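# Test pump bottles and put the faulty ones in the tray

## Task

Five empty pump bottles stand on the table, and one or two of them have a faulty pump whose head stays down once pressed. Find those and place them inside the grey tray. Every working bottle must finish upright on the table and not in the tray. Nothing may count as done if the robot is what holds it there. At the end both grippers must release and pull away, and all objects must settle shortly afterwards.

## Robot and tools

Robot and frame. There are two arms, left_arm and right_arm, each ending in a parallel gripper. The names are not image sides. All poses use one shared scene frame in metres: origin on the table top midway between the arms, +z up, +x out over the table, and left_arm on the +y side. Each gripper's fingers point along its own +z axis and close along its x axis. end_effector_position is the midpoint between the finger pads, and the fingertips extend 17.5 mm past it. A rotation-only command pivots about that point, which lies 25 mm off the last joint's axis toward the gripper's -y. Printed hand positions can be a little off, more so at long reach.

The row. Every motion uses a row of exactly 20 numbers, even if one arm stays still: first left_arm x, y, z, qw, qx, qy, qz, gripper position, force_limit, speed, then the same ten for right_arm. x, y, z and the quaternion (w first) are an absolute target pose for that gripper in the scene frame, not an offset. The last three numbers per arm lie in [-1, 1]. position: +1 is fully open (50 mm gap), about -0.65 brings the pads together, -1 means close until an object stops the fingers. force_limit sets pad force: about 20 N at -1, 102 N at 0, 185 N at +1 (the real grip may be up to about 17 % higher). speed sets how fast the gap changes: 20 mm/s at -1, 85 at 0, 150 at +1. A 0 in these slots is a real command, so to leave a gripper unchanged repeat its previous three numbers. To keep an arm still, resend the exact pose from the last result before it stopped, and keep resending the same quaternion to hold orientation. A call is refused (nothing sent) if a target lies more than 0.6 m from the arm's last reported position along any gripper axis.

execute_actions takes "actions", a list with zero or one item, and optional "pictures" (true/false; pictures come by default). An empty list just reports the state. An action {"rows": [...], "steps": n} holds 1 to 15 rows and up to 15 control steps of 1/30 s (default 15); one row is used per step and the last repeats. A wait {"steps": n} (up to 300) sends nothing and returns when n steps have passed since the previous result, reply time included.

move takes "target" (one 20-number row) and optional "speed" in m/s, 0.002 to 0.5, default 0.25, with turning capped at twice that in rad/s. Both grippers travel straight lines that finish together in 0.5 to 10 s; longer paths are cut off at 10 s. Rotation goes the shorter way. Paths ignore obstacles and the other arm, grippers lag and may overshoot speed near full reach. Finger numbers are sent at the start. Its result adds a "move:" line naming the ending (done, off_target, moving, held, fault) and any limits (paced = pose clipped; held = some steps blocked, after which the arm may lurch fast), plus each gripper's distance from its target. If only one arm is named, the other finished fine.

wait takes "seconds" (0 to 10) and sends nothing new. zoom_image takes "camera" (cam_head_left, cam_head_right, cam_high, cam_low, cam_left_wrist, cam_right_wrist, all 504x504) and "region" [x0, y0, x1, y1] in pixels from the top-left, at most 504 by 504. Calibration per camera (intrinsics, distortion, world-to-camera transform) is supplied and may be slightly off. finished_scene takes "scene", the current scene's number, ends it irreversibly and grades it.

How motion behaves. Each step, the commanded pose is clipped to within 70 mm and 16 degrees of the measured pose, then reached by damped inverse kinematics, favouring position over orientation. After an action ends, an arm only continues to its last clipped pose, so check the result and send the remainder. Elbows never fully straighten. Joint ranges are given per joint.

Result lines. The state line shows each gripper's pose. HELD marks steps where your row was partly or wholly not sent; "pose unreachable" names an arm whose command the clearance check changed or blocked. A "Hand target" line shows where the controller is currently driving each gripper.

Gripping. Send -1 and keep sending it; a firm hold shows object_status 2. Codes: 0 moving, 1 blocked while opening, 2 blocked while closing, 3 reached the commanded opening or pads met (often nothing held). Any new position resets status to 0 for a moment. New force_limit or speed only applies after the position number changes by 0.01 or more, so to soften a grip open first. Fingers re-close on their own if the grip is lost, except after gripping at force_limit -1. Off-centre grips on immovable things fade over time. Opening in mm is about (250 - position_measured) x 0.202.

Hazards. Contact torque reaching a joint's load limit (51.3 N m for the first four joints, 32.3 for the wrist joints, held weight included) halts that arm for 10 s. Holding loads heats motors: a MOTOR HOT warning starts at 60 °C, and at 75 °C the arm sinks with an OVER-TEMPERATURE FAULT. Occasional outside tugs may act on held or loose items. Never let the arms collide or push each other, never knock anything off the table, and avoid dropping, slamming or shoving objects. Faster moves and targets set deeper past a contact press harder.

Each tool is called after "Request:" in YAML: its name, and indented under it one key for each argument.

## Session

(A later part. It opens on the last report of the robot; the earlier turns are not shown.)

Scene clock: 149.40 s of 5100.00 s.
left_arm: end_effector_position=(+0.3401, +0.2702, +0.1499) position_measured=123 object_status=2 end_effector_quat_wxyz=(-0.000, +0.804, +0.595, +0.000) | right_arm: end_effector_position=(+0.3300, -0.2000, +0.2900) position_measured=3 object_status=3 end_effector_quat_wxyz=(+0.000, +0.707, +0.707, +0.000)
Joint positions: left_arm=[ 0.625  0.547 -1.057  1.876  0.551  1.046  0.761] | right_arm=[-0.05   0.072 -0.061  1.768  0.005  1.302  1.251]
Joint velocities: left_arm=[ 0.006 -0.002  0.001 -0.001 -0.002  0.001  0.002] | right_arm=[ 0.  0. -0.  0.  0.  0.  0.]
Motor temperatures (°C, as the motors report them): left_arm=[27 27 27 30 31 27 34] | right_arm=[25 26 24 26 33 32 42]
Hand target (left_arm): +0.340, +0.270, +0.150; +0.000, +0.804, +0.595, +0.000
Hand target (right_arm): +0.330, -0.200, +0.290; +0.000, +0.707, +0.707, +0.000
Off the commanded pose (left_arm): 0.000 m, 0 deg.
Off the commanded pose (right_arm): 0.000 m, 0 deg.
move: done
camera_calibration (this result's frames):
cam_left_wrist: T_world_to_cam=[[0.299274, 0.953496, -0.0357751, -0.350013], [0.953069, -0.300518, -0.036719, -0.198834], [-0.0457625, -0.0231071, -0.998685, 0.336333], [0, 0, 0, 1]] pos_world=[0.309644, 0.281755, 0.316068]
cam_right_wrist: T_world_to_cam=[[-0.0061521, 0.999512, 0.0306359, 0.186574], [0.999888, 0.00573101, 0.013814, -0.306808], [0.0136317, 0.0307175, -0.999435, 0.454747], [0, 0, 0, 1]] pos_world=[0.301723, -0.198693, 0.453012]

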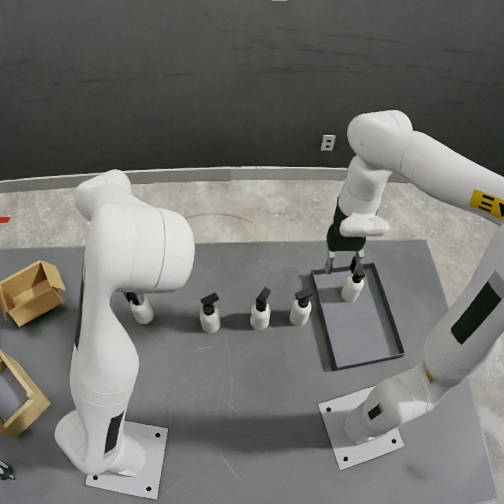

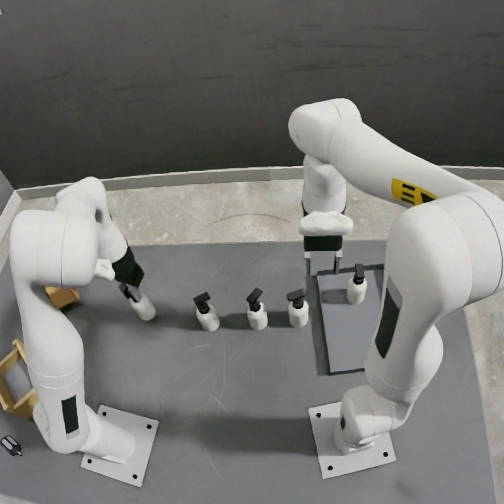

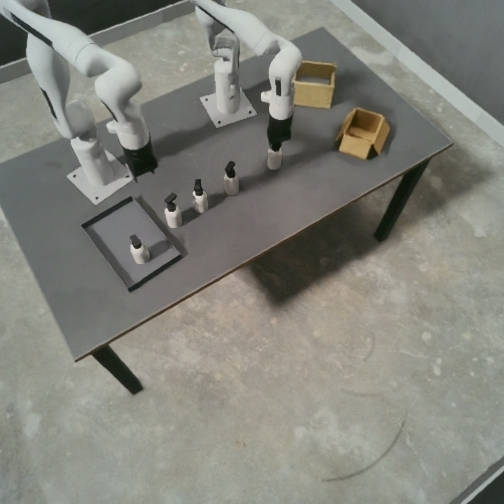

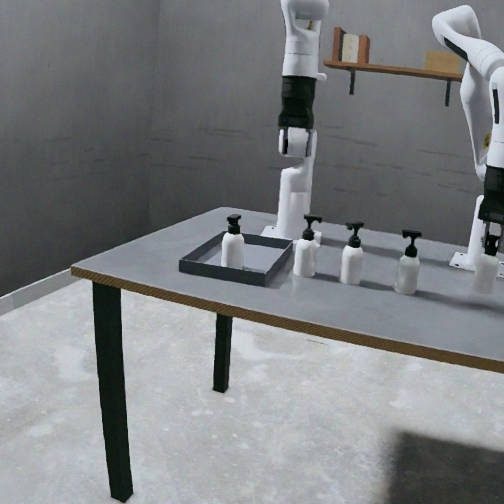

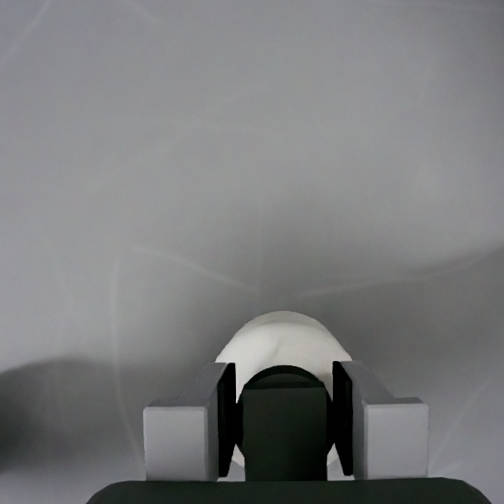

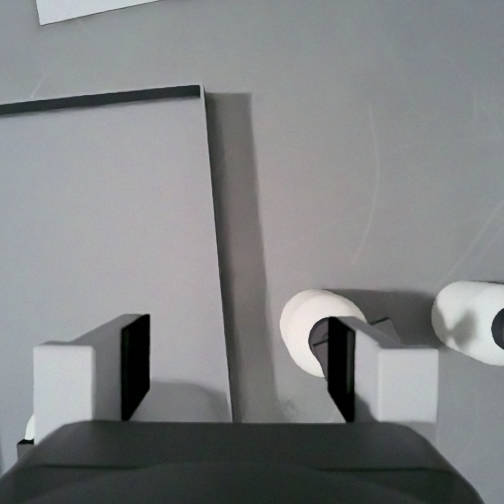

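Request:
move:
  target: [0.25,0.16,0.135,0,0.804,0.595,0,-1,-0.6,1,0.33,-0.2,0.29,0,0.7071,0.7071,0,1,-0.6,1]
  speed: 0.15

Request:
move:
  target: [0.25,0.16,0.113,0,0.804,0.595,0,-1,-0.6,1,0.33,-0.2,0.29,0,0.7071,0.7071,0,1,-0.6,1]
  speed: 0.03

Request:
move:
  target: [0.25,0.16,0.113,0,0.804,0.595,0,1,-0.6,1,0.33,-0.2,0.29,0,0.7071,0.7071,0,1,-0.6,1]

Request:
move:
  target: [0.25,0.16,0.19,0,0.804,0.595,0,1,-0.6,1,0.33,-0.2,0.29,0,0.7071,0.7071,0,1,-0.6,1]

Request:
move:
  target: [0.25,0.42,0.27,0,0.804,0.595,0,1,-0.6,1,0.30,-0.1,0.27,0,0.804,0.595,0,1,-0.6,1]

Scene clock: 160.57 s of 5100.00 s.
left_arm: end_effector_position=(+0.2503, +0.1609, +0.1351) position_measured=123 object_status=2 end_effector_quat_wxyz=(-0.000, +0.804, +0.595, +0.001) | right_arm: end_effector_position=(+0.3300, -0.2000, +0.2900) position_measured=3 object_status=3 end_effector_quat_wxyz=(+0.000, +0.707, +0.707, +0.000)
Joint positions: left_arm=[ 1.08   0.468 -1.118  2.071  0.532  0.925  1.09 ] | right_arm=[-0.05   0.072 -0.061  1.768  0.005  1.302  1.251]
Joint velocities: left_arm=[ 0.009 -0.002  0.002  0.001 -0.004 -0.002  0.004] | right_arm=[-0.    -0.001 -0.001  0.    -0.     0.    -0.001]
Motor temperatures (°C, as the motors report them): left_arm=[27 27 27 30 31 27 34] | right_arm=[25 26 24 26 33 32 42]
Hand target (left_arm): +0.250, +0.161, +0.135; -0.000, +0.804, +0.595, +0.001
Hand target (right_arm): +0.330, -0.200, +0.290; +0.000, +0.707, +0.707, -0.000
Off the commanded pose (left_arm): 0.001 m, 0 deg.
Off the commanded pose (right_arm): 0.000 m, 0 deg.
After step 90, 6.73 s passed at rest.
move: done
camera_calibration (this result's frames):
cam_left_wrist: T_world_to_cam=[[0.298909, 0.953654, -0.03462, -0.219446], [0.953225, -0.300088, -0.0361752, -0.146783], [-0.0448876, -0.0221876, -0.998746, 0.314623], [0, 0, 0, 1]] pos_world=[0.219635, 0.172209, 0.301321]
cam_right_wrist: T_world_to_cam=[[-0.00615167, 0.999512, 0.0306357, 0.186574], [0.999888, 0.00573059, 0.0138137, -0.306808], [0.0136313, 0.0307173, -0.999435, 0.454747], [0, 0, 0, 1]] pos_world=[0.301723, -0.198693, 0.453012]

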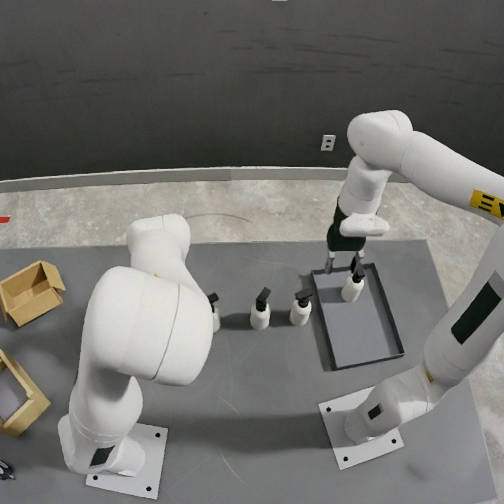

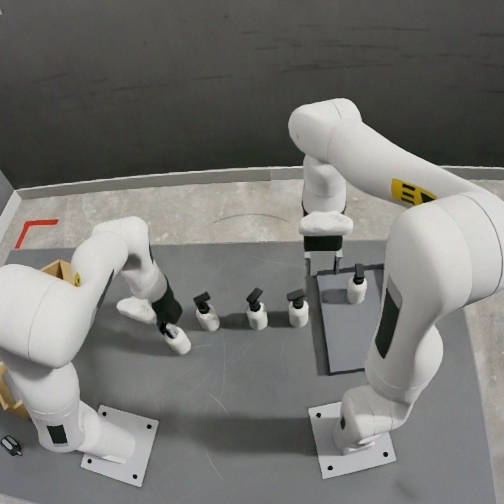

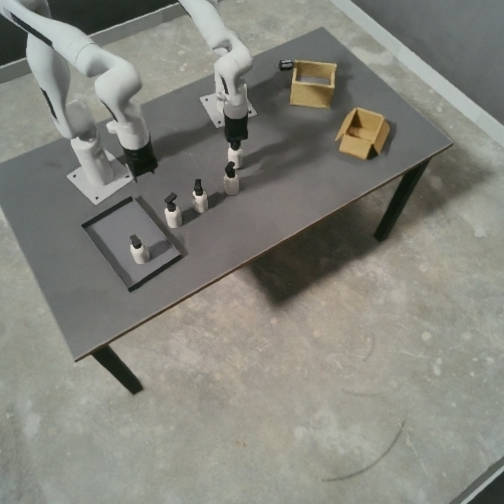

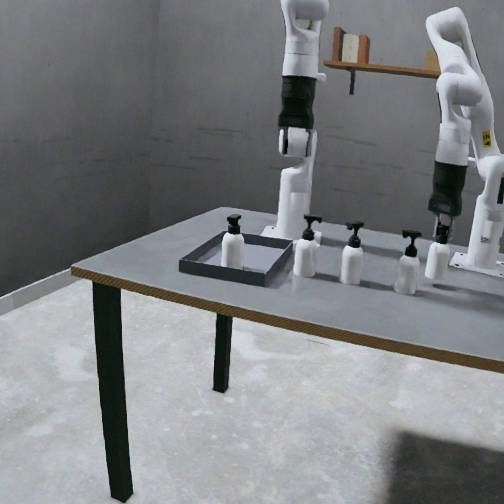

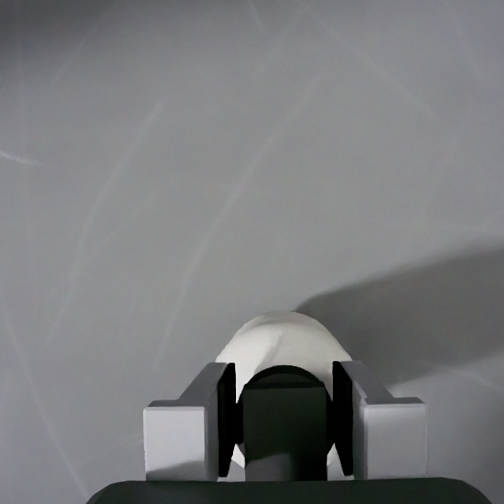

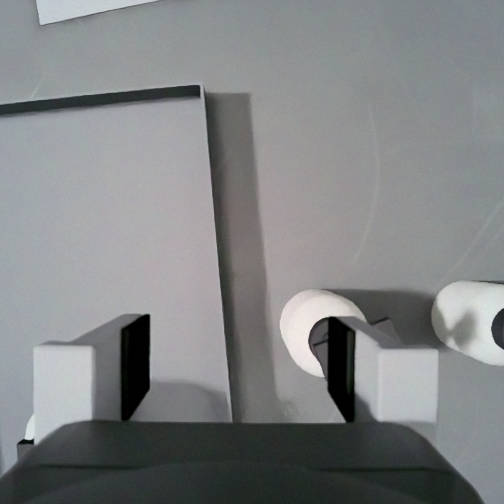

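Scene clock: 161.57 s of 5100.00 s.
left_arm: end_effector_position=(+0.2499, +0.1599, +0.1132) position_measured=123 object_status=2 end_effector_quat_wxyz=(+0.000, +0.804, +0.595, -0.000) | right_arm: end_effector_position=(+0.3300, -0.2000, +0.2900) position_measured=3 object_status=3 end_effector_quat_wxyz=(+0.000, +0.707, +0.707, +0.000)
Joint positions: left_arm=[ 1.036  0.507 -1.069  2.104  0.592  0.869  1.036] | right_arm=[-0.05   0.072 -0.061  1.768  0.005  1.302  1.251]
Joint velocities: left_arm=[-0.004  0.005  0.001  0.003  0.003 -0.003 -0.003] | right_arm=[-0.    -0.    -0.     0.    -0.001  0.     0.   ]
Motor temperatures (°C, as the motors report them): left_arm=[27 27 27 30 31 27 34] | right_arm=[25 26 24 26 33 32 42]
Hand target (left_arm): +0.250, +0.160, +0.113; -0.000, +0.804, +0.595, +0.000
Hand target (right_arm): +0.330, -0.200, +0.290; -0.000, +0.707, +0.707, -0.000
Off the commanded pose (left_arm): 0.000 m, 0 deg.
Off the commanded pose (right_arm): 0.000 m, 0 deg.
move: done
camera_calibration (this result's frames):
cam_left_wrist: T_world_to_cam=[[0.300212, 0.953188, -0.0361334, -0.219245], [0.95278, -0.301466, -0.036457, -0.147128], [-0.0456434, -0.0234823, -0.998682, 0.293051], [0, 0, 0, 1]] pos_world=[0.219377, 0.171509, 0.279378]
cam_right_wrist: T_world_to_cam=[[-0.00615154, 0.999512, 0.0306359, 0.186573], [0.999888, 0.00573045, 0.0138138, -0.306808], [0.0136315, 0.0307175, -0.999435, 0.454747], [0, 0, 0, 1]] pos_world=[0.301723, -0.198693, 0.453012]

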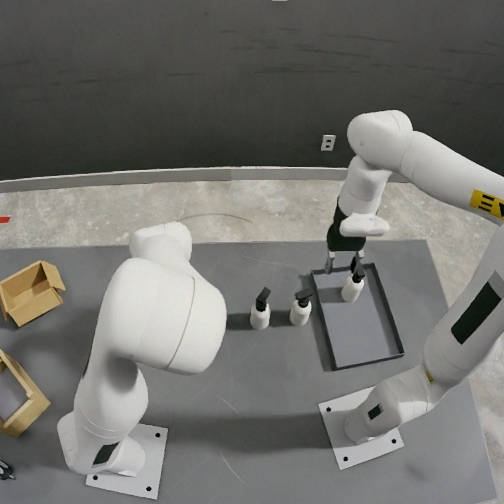

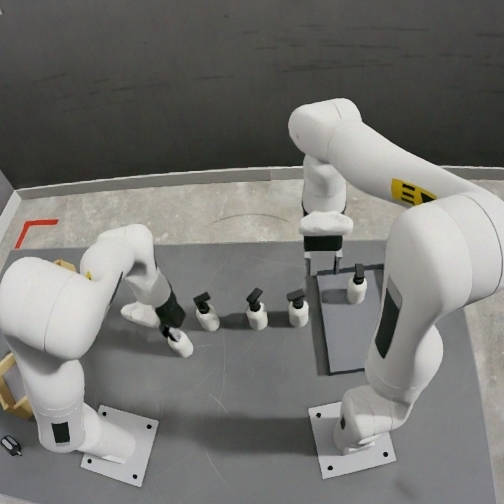

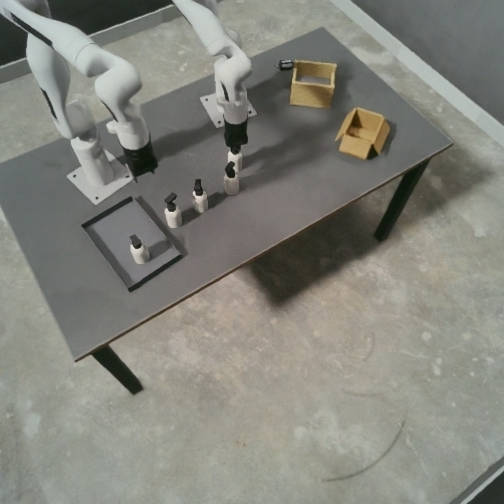

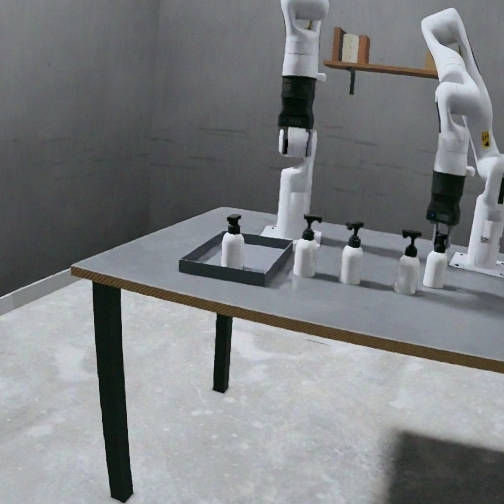

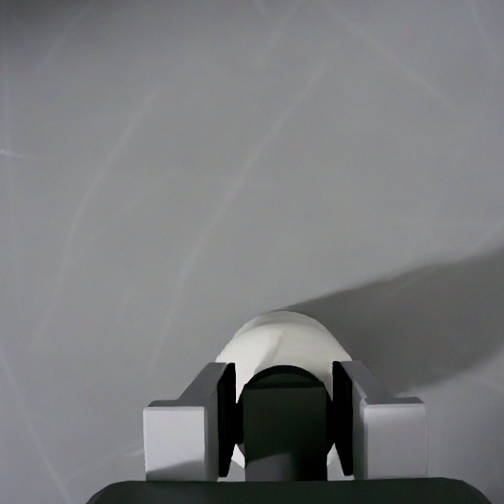

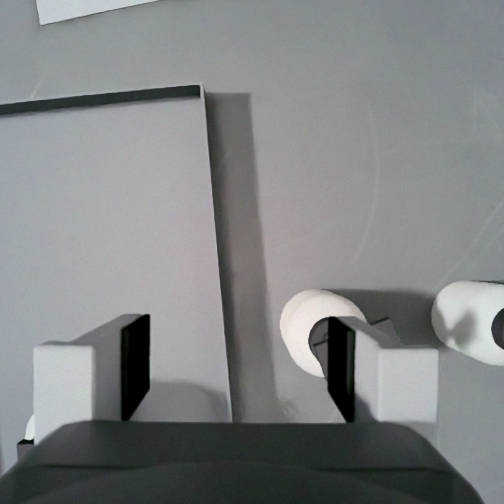

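Scene clock: 162.27 s of 5100.00 s.
left_arm: end_effector_position=(+0.2500, +0.1600, +0.1130) position_measured=3 object_status=3 end_effector_quat_wxyz=(+0.000, +0.804, +0.595, -0.000) | right_arm: end_effector_position=(+0.3300, -0.2000, +0.2900) position_measured=3 object_status=3 end_effector_quat_wxyz=(+0.000, +0.707, +0.707, +0.000)
Joint positions: left_arm=[ 1.035  0.508 -1.069  2.104  0.593  0.869  1.035] | right_arm=[-0.05   0.072 -0.061  1.768  0.005  1.302  1.251]
Joint velocities: left_arm=[ 0.002 -0.     0.    -0.001 -0.001 -0.001 -0.001] | right_arm=[-0.    -0.    -0.001  0.    -0.001 -0.     0.001]
Motor temperatures (°C, as the motors report them): left_arm=[27 27 27 30 31 27 34] | right_arm=[25 26 24 26 33 32 42]
Hand target (left_arm): +0.250, +0.160, +0.113; -0.000, +0.804, +0.595, -0.000
Hand target (right_arm): +0.330, -0.200, +0.290; -0.000, +0.707, +0.707, -0.000
Off the commanded pose (left_arm): 0.000 m, 0 deg.
Off the commanded pose (right_arm): 0.000 m, 0 deg.
move: done
camera_calibration (this result's frames):
cam_left_wrist: T_world_to_cam=[[0.2998, 0.953323, -0.0359866, -0.219315], [0.952907, -0.30105, -0.0365666, -0.147294], [-0.0456935, -0.0233292, -0.998683, 0.292876], [0, 0, 0, 1]] pos_world=[0.219491, 0.171568, 0.279211]
cam_right_wrist: T_world_to_cam=[[-0.00615181, 0.999512, 0.0306358, 0.186574], [0.999888, 0.00573072, 0.0138138, -0.306808], [0.0136315, 0.0307174, -0.999435, 0.454747], [0, 0, 0, 1]] pos_world=[0.301723, -0.198693, 0.453012]

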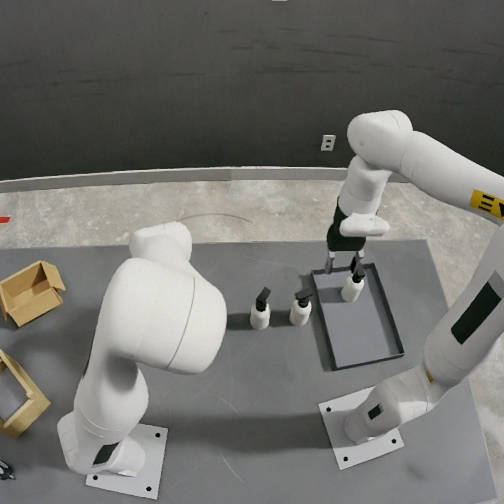

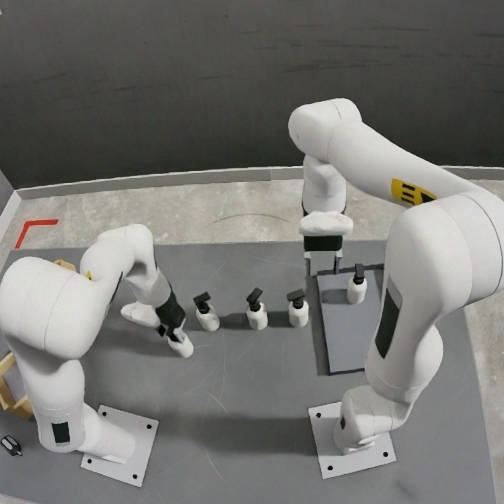

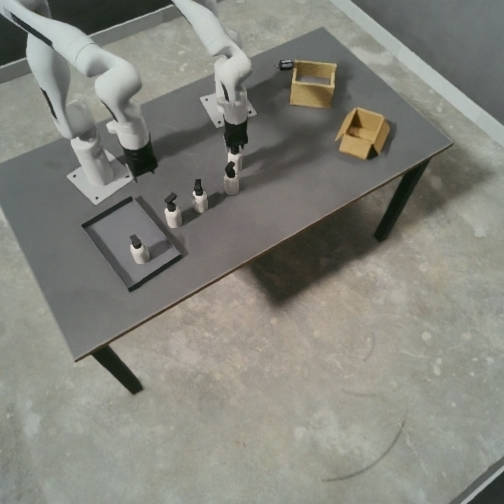

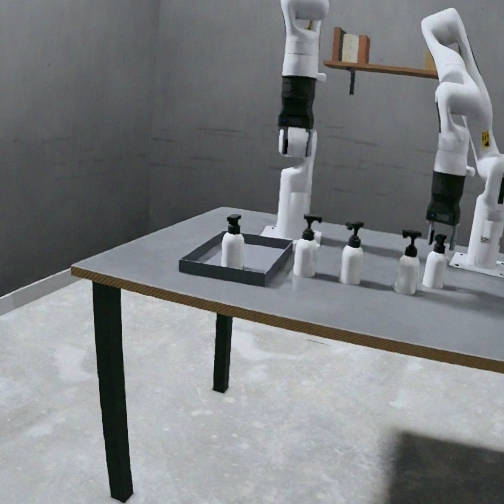

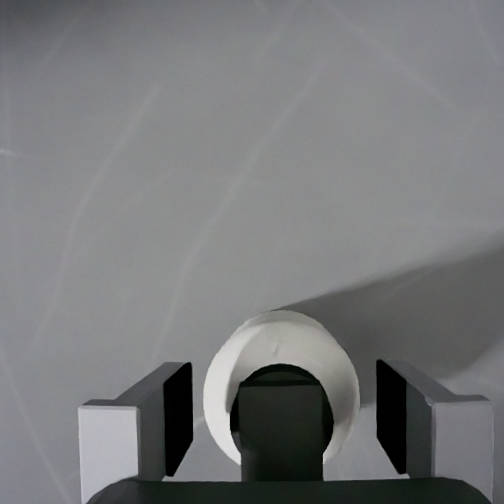

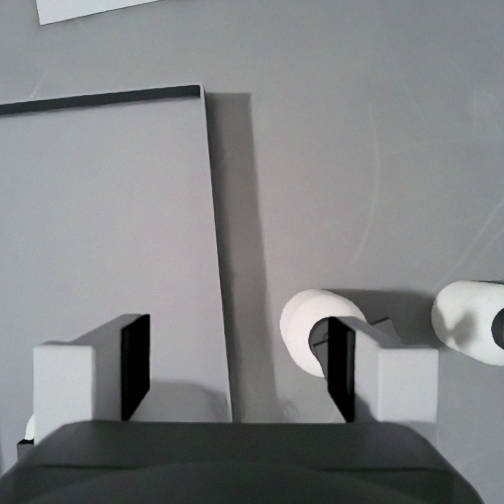

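Scene clock: 163.20 s of 5100.00 s.
left_arm: end_effector_position=(+0.2503, +0.1600, +0.1898) position_measured=3 object_status=3 end_effector_quat_wxyz=(-0.000, +0.804, +0.595, +0.000) | right_arm: end_effector_position=(+0.3300, -0.2000, +0.2900) position_measured=3 object_status=3 end_effector_quat_wxyz=(+0.000, +0.707, +0.707, +0.000)
Joint positions: left_arm=[ 1.182  0.371 -1.205  1.971  0.397  1.067  1.222] | right_arm=[-0.05   0.072 -0.061  1.768  0.005  1.302  1.251]
Joint velocities: left_arm=[ 0.006 -0.004 -0.    -0.    -0.003 -0.     0.003] | right_arm=[-0.    -0.001  0.    -0.    -0.     0.     0.   ]
Motor temperatures (°C, as the motors report them): left_arm=[27 27 27 30 31 27 34] | right_arm=[25 26 24 26 33 32 42]
Hand target (left_arm): +0.250, +0.160, +0.190; +0.000, +0.804, +0.595, +0.000
Hand target (right_arm): +0.330, -0.200, +0.290; -0.000, +0.707, +0.707, -0.000
Off the commanded pose (left_arm): 0.000 m, 0 deg.
Off the commanded pose (right_arm): 0.000 m, 0 deg.
move: done
camera_calibration (this result's frames):
cam_left_wrist: T_world_to_cam=[[0.299314, 0.953483, -0.0357954, -0.216569], [0.953061, -0.300556, -0.0366034, -0.144895], [-0.0456593, -0.0231593, -0.998689, 0.36954], [0, 0, 0, 1]] pos_world=[0.219789, 0.171504, 0.356]
cam_right_wrist: T_world_to_cam=[[-0.00615146, 0.999512, 0.0306357, 0.186574], [0.999888, 0.00573037, 0.0138137, -0.306808], [0.0136314, 0.0307173, -0.999435, 0.454747], [0, 0, 0, 1]] pos_world=[0.301723, -0.198693, 0.453012]

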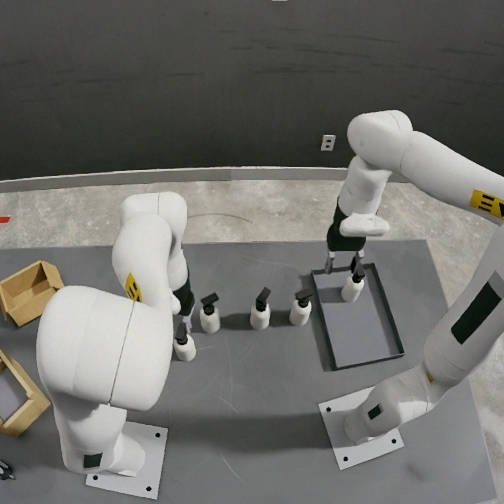

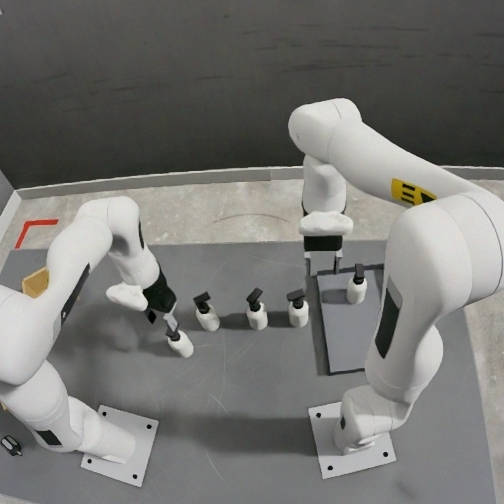

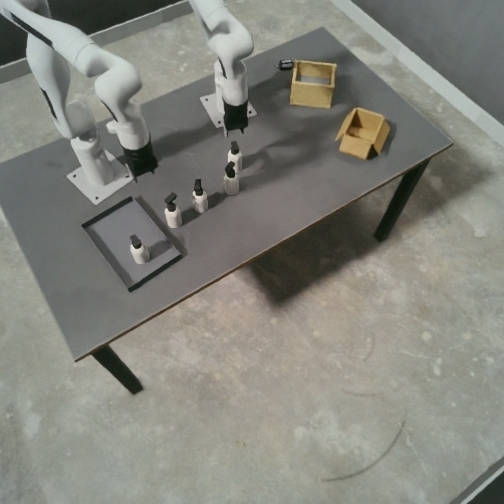

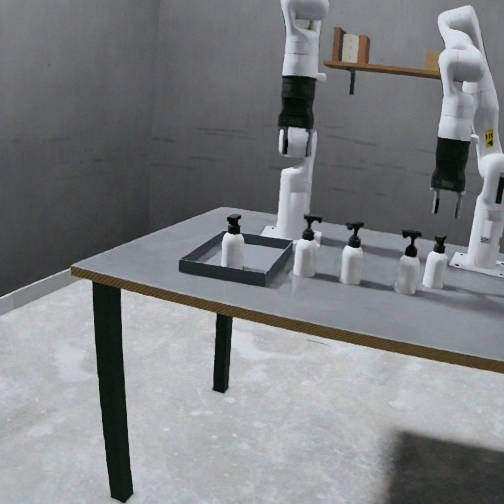

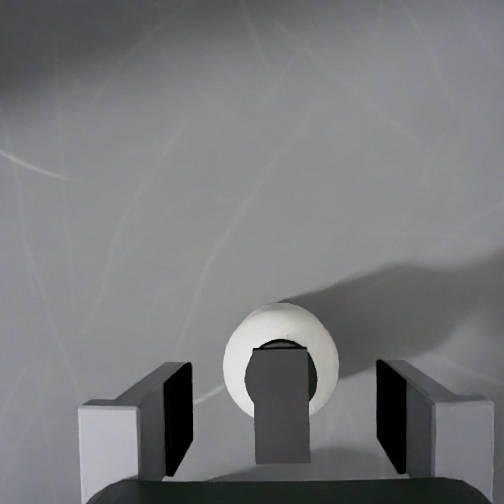

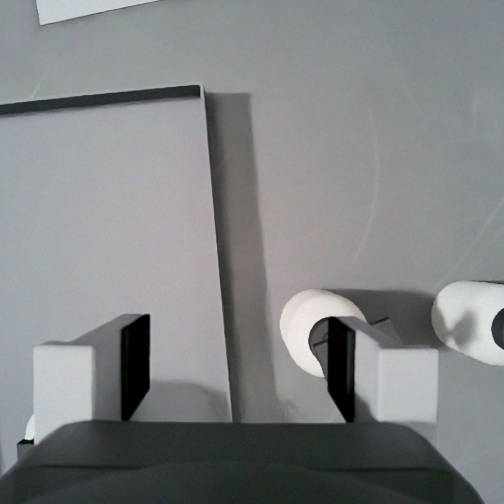

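Scene clock: 164.87 s of 5100.00 s.
left_arm: end_effector_position=(+0.2506, +0.4179, +0.2701) position_measured=3 object_status=3 end_effector_quat_wxyz=(+0.001, +0.805, +0.593, -0.001) | right_arm: end_effector_position=(+0.3000, -0.0996, +0.2700) position_measured=3 object_status=3 end_effector_quat_wxyz=(-0.001, +0.804, +0.595, +0.000)
Joint positions: left_arm=[ 0.592  0.211 -1.357  1.831  0.218  1.274  0.591] | right_arm=[-0.24   0.104 -0.173  1.799  0.018  1.239  0.648]
Joint velocities: left_arm=[-0.036  0.019 -0.    -0.007  0.011  0.011 -0.015] | right_arm=[-0.001  0.    -0.001 -0.001 -0.     0.    -0.001]
Motor temperatures (°C, as the motors report them): left_arm=[27 27 27 30 31 27 34] | right_arm=[25 26 24 26 33 32 42]
Hand target (left_arm): +0.250, +0.419, +0.270; +0.001, +0.804, +0.595, -0.001
Hand target (right_arm): +0.300, -0.100, +0.270; -0.001, +0.804, +0.595, +0.000
Off the commanded pose (left_arm): 0.002 m, 0 deg.
Off the commanded pose (right_arm): 0.000 m, 0 deg.
move: done
camera_calibration (this result's frames):
cam_left_wrist: T_world_to_cam=[[0.303393, 0.952078, -0.0387185, -0.459317], [0.951771, -0.304741, -0.0355524, -0.0628942], [-0.0456478, -0.0260647, -0.998617, 0.456927], [0, 0, 0, 1]] pos_world=[0.220072, 0.430049, 0.436276]
cam_right_wrist: T_world_to_cam=[[0.28625, 0.957622, 0.0319444, -0.00554692], [0.9579, -0.286784, 0.0134916, -0.293533], [0.022081, 0.0267376, -0.999399, 0.429154], [0, 0, 0, 1]] pos_world=[0.273287, -0.0903432, 0.433033]

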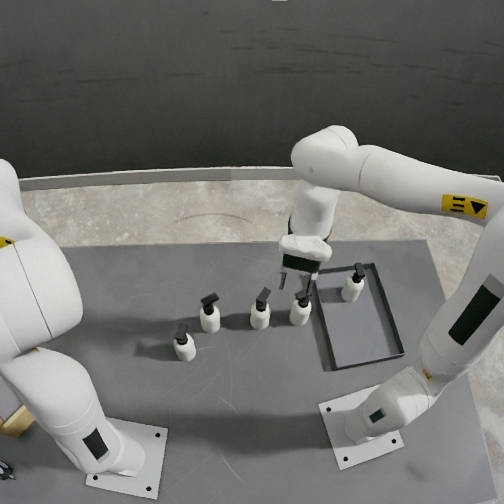

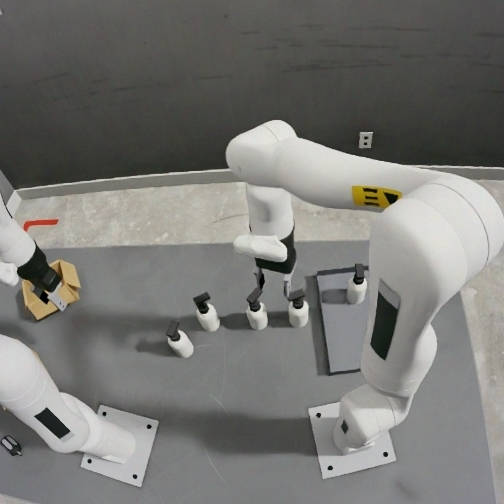

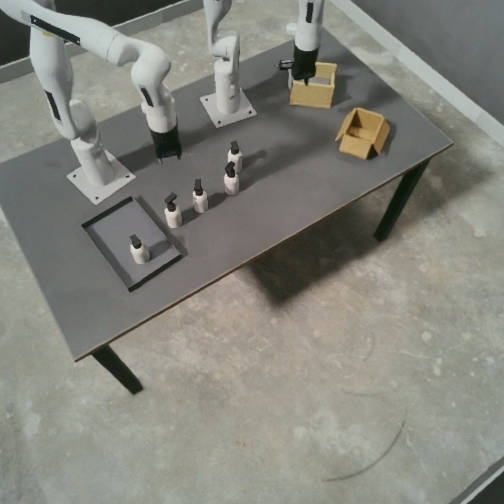

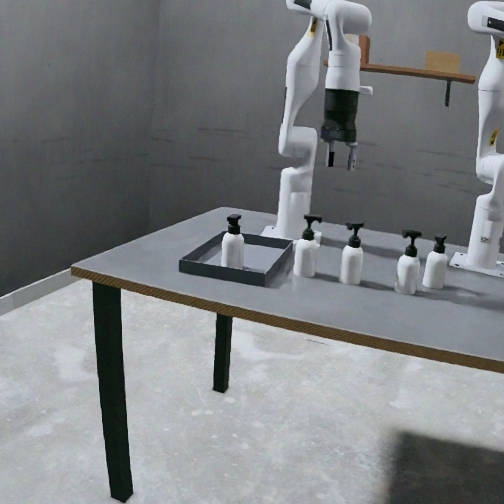

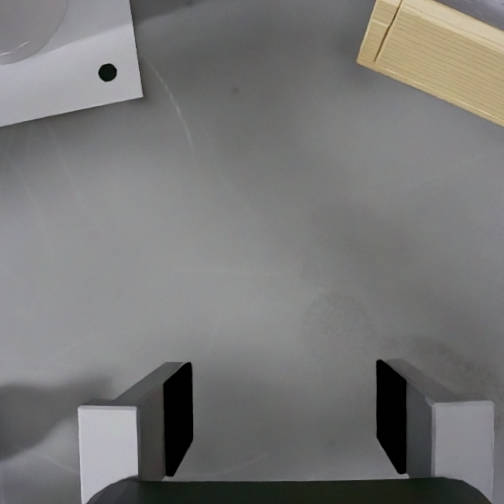

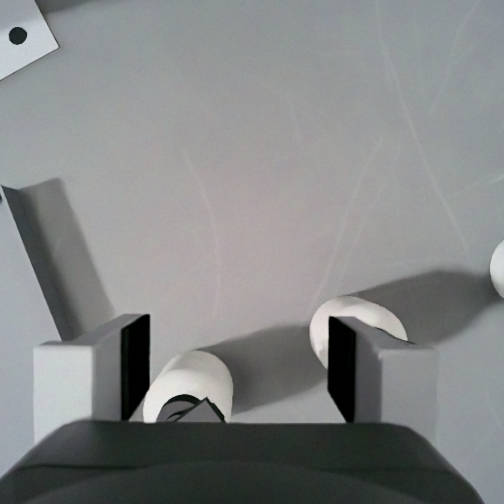

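Request:
move:
  target: [0.25,0.44,0.27,0,0.804,0.595,0,1,-0.6,1,0.25,0.16,0.22,0,0.804,0.595,0,1,-0.6,1]

Request:
move:
  target: [0.25,0.44,0.27,0,0.804,0.595,0,1,-0.6,1,0.25,0.16,0.18,0,0.804,0.595,0,1,-0.6,1]
  speed: 0.1

Scene clock: 170.40 s of 5100.00 s.
left_arm: end_effector_position=(+0.2500, +0.4399, +0.2700) position_measured=3 object_status=3 end_effector_quat_wxyz=(+0.000, +0.804, +0.595, -0.000) | right_arm: end_effector_position=(+0.2495, +0.1606, +0.2205) position_measured=3 object_status=3 end_effector_quat_wxyz=(-0.001, +0.804, +0.595, +0.001)
Joint positions: left_arm=[ 0.486  0.239 -1.337  1.812  0.243  1.282  0.506] | right_arm=[-0.707  0.506 -0.312  1.411  0.156  1.246  0.034]
Joint velocities: left_arm=[ 0.001  0.001 -0.002 -0.     0.     0.001 -0.   ] | right_arm=[-0.003  0.005 -0.001 -0.002  0.001  0.002 -0.001]
Motor temperatures (°C, as the motors report them): left_arm=[27 27 27 30 31 27 34] | right_arm=[25 26 24 26 33 32 42]
Hand target (left_arm): +0.250, +0.440, +0.270; +0.000, +0.804, +0.595, -0.000
Hand target (right_arm): +0.249, +0.161, +0.220; -0.001, +0.804, +0.595, +0.000
Off the commanded pose (left_arm): 0.000 m, 0 deg.
Off the commanded pose (right_arm): 0.001 m, 0 deg.
After step 90, 0.87 s passed at rest.
move: done
camera_calibration (this result's frames):
cam_left_wrist: T_world_to_cam=[[0.29979, 0.953315, -0.0362774, -0.480449], [0.952909, -0.301052, -0.0364943, -0.057342], [-0.0457119, -0.0236285, -0.998675, 0.456312], [0, 0, 0, 1]] pos_world=[0.219535, 0.451538, 0.436185]
cam_right_wrist: T_world_to_cam=[[0.286781, 0.957428, 0.0329977, -0.239079], [0.95775, -0.287317, 0.0127546, -0.16961], [0.0216925, 0.0279458, -0.999374, 0.373692], [0, 0, 0, 1]] pos_world=[0.222901, 0.169726, 0.38351]

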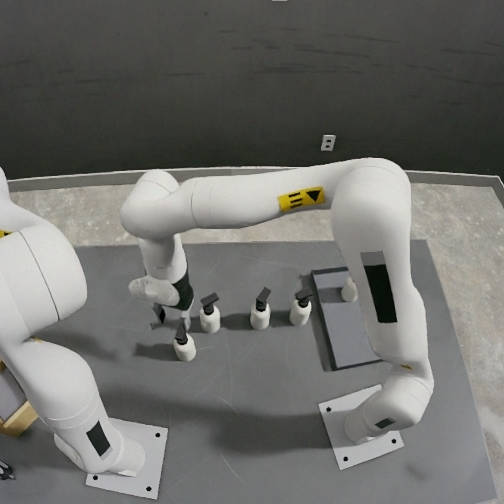

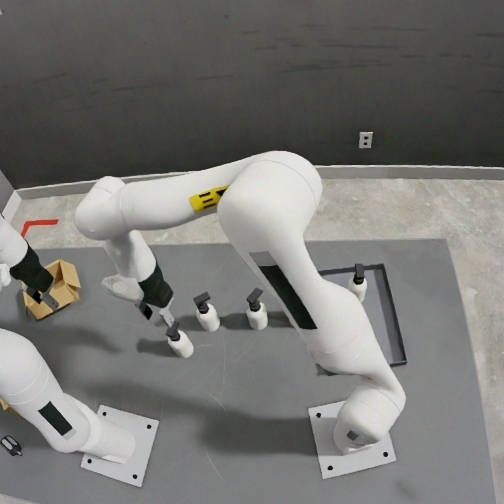

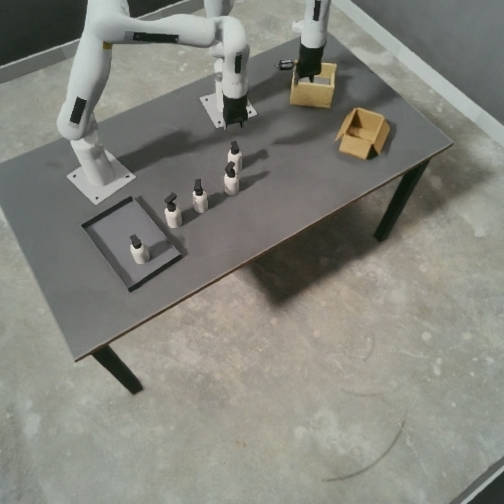

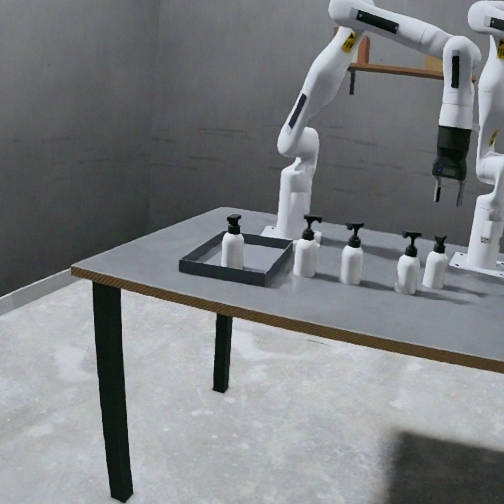

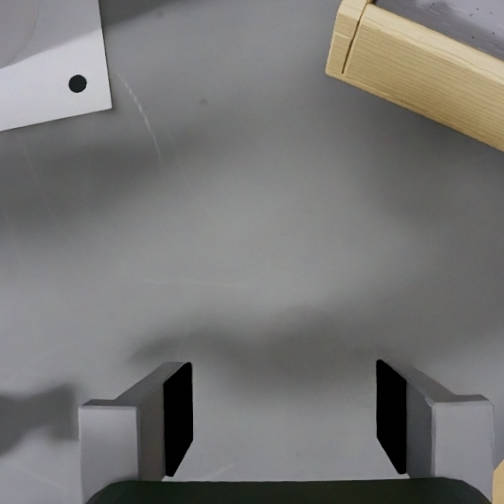

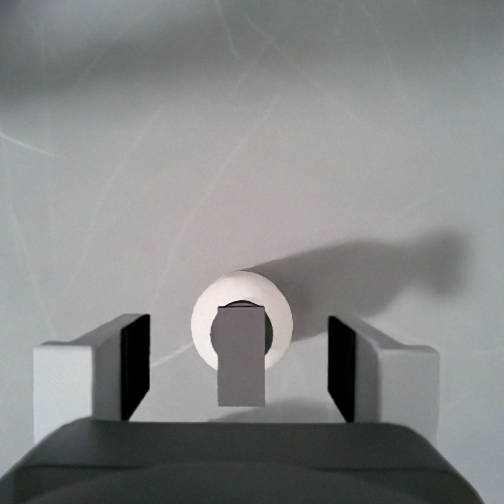

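Scene clock: 171.20 s of 5100.00 s.
left_arm: end_effector_position=(+0.2500, +0.4400, +0.2700) position_measured=3 object_status=3 end_effector_quat_wxyz=(-0.000, +0.804, +0.595, +0.000) | right_arm: end_effector_position=(+0.2501, +0.1601, +0.1801) position_measured=3 object_status=3 end_effector_quat_wxyz=(-0.000, +0.804, +0.595, +0.000)
Joint positions: left_arm=[ 0.487  0.239 -1.337  1.812  0.242  1.281  0.506] | right_arm=[-0.708  0.545 -0.306  1.485  0.173  1.139  0.021]
Joint velocities: left_arm=[-0.    -0.    -0.002  0.001  0.    -0.001  0.001] | right_arm=[-0.001  0.001 -0.     0.002  0.001 -0.003 -0.   ]
Motor temperatures (°C, as the motors report them): left_arm=[27 27 27 30 31 27 34] | right_arm=[25 26 24 26 33 32 42]
Hand target (left_arm): +0.250, +0.440, +0.270; -0.000, +0.804, +0.595, +0.000
Hand target (right_arm): +0.250, +0.160, +0.180; -0.000, +0.804, +0.595, +0.000
Off the commanded pose (left_arm): 0.000 m, 0 deg.
Off the commanded pose (right_arm): 0.000 m, 0 deg.
move: done
camera_calibration (this result's frames):
cam_left_wrist: T_world_to_cam=[[0.299786, 0.953328, -0.0359779, -0.480603], [0.952911, -0.301035, -0.0365743, -0.0572643], [-0.0456979, -0.0233193, -0.998683, 0.456195], [0, 0, 0, 1]] pos_world=[0.219493, 0.451572, 0.436209]
cam_right_wrist: T_world_to_cam=[[0.286068, 0.957716, 0.0307368, -0.236925], [0.957955, -0.286583, 0.0138528, -0.170174], [0.0220757, 0.0254816, -0.999432, 0.333639], [0, 0, 0, 1]] pos_world=[0.22343, 0.169636, 0.343089]

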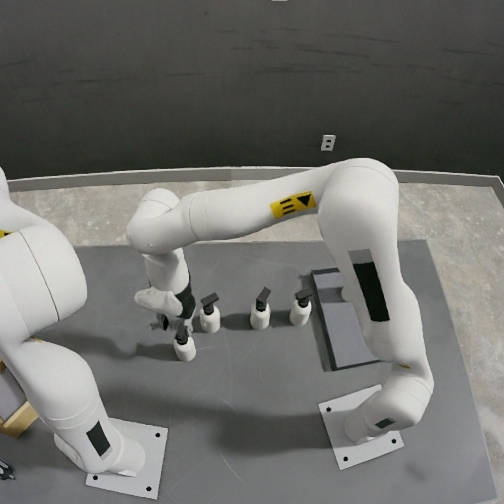

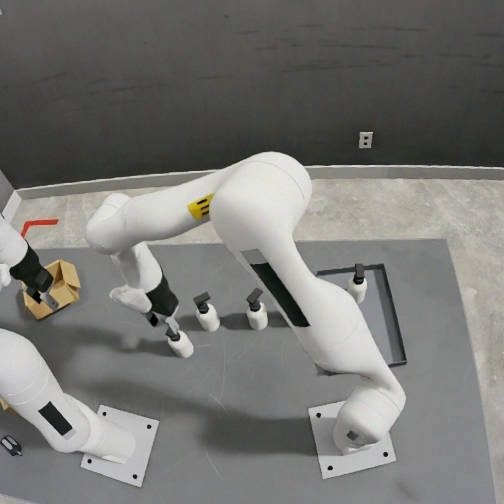

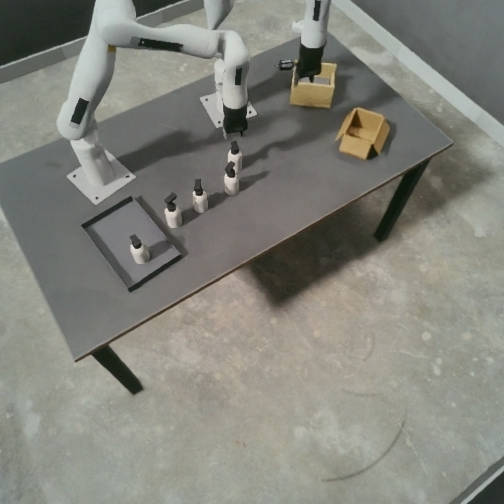

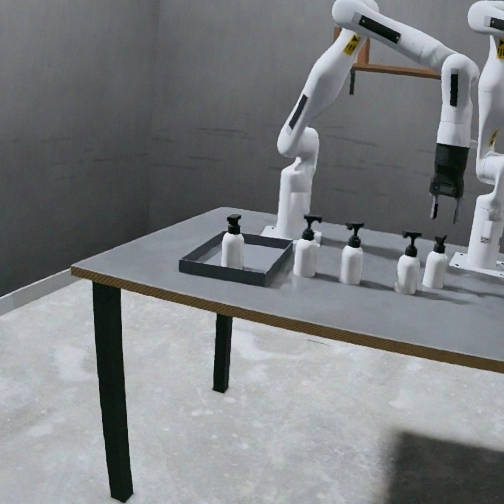

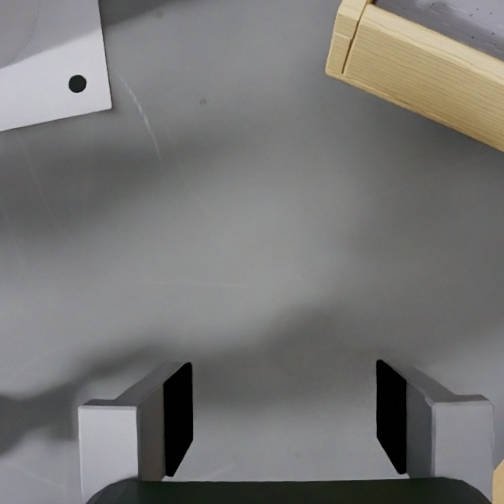

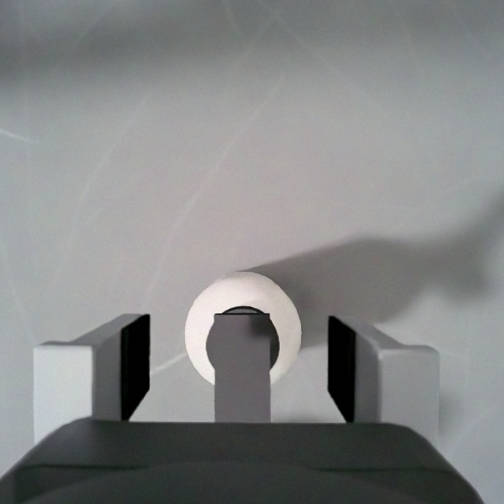

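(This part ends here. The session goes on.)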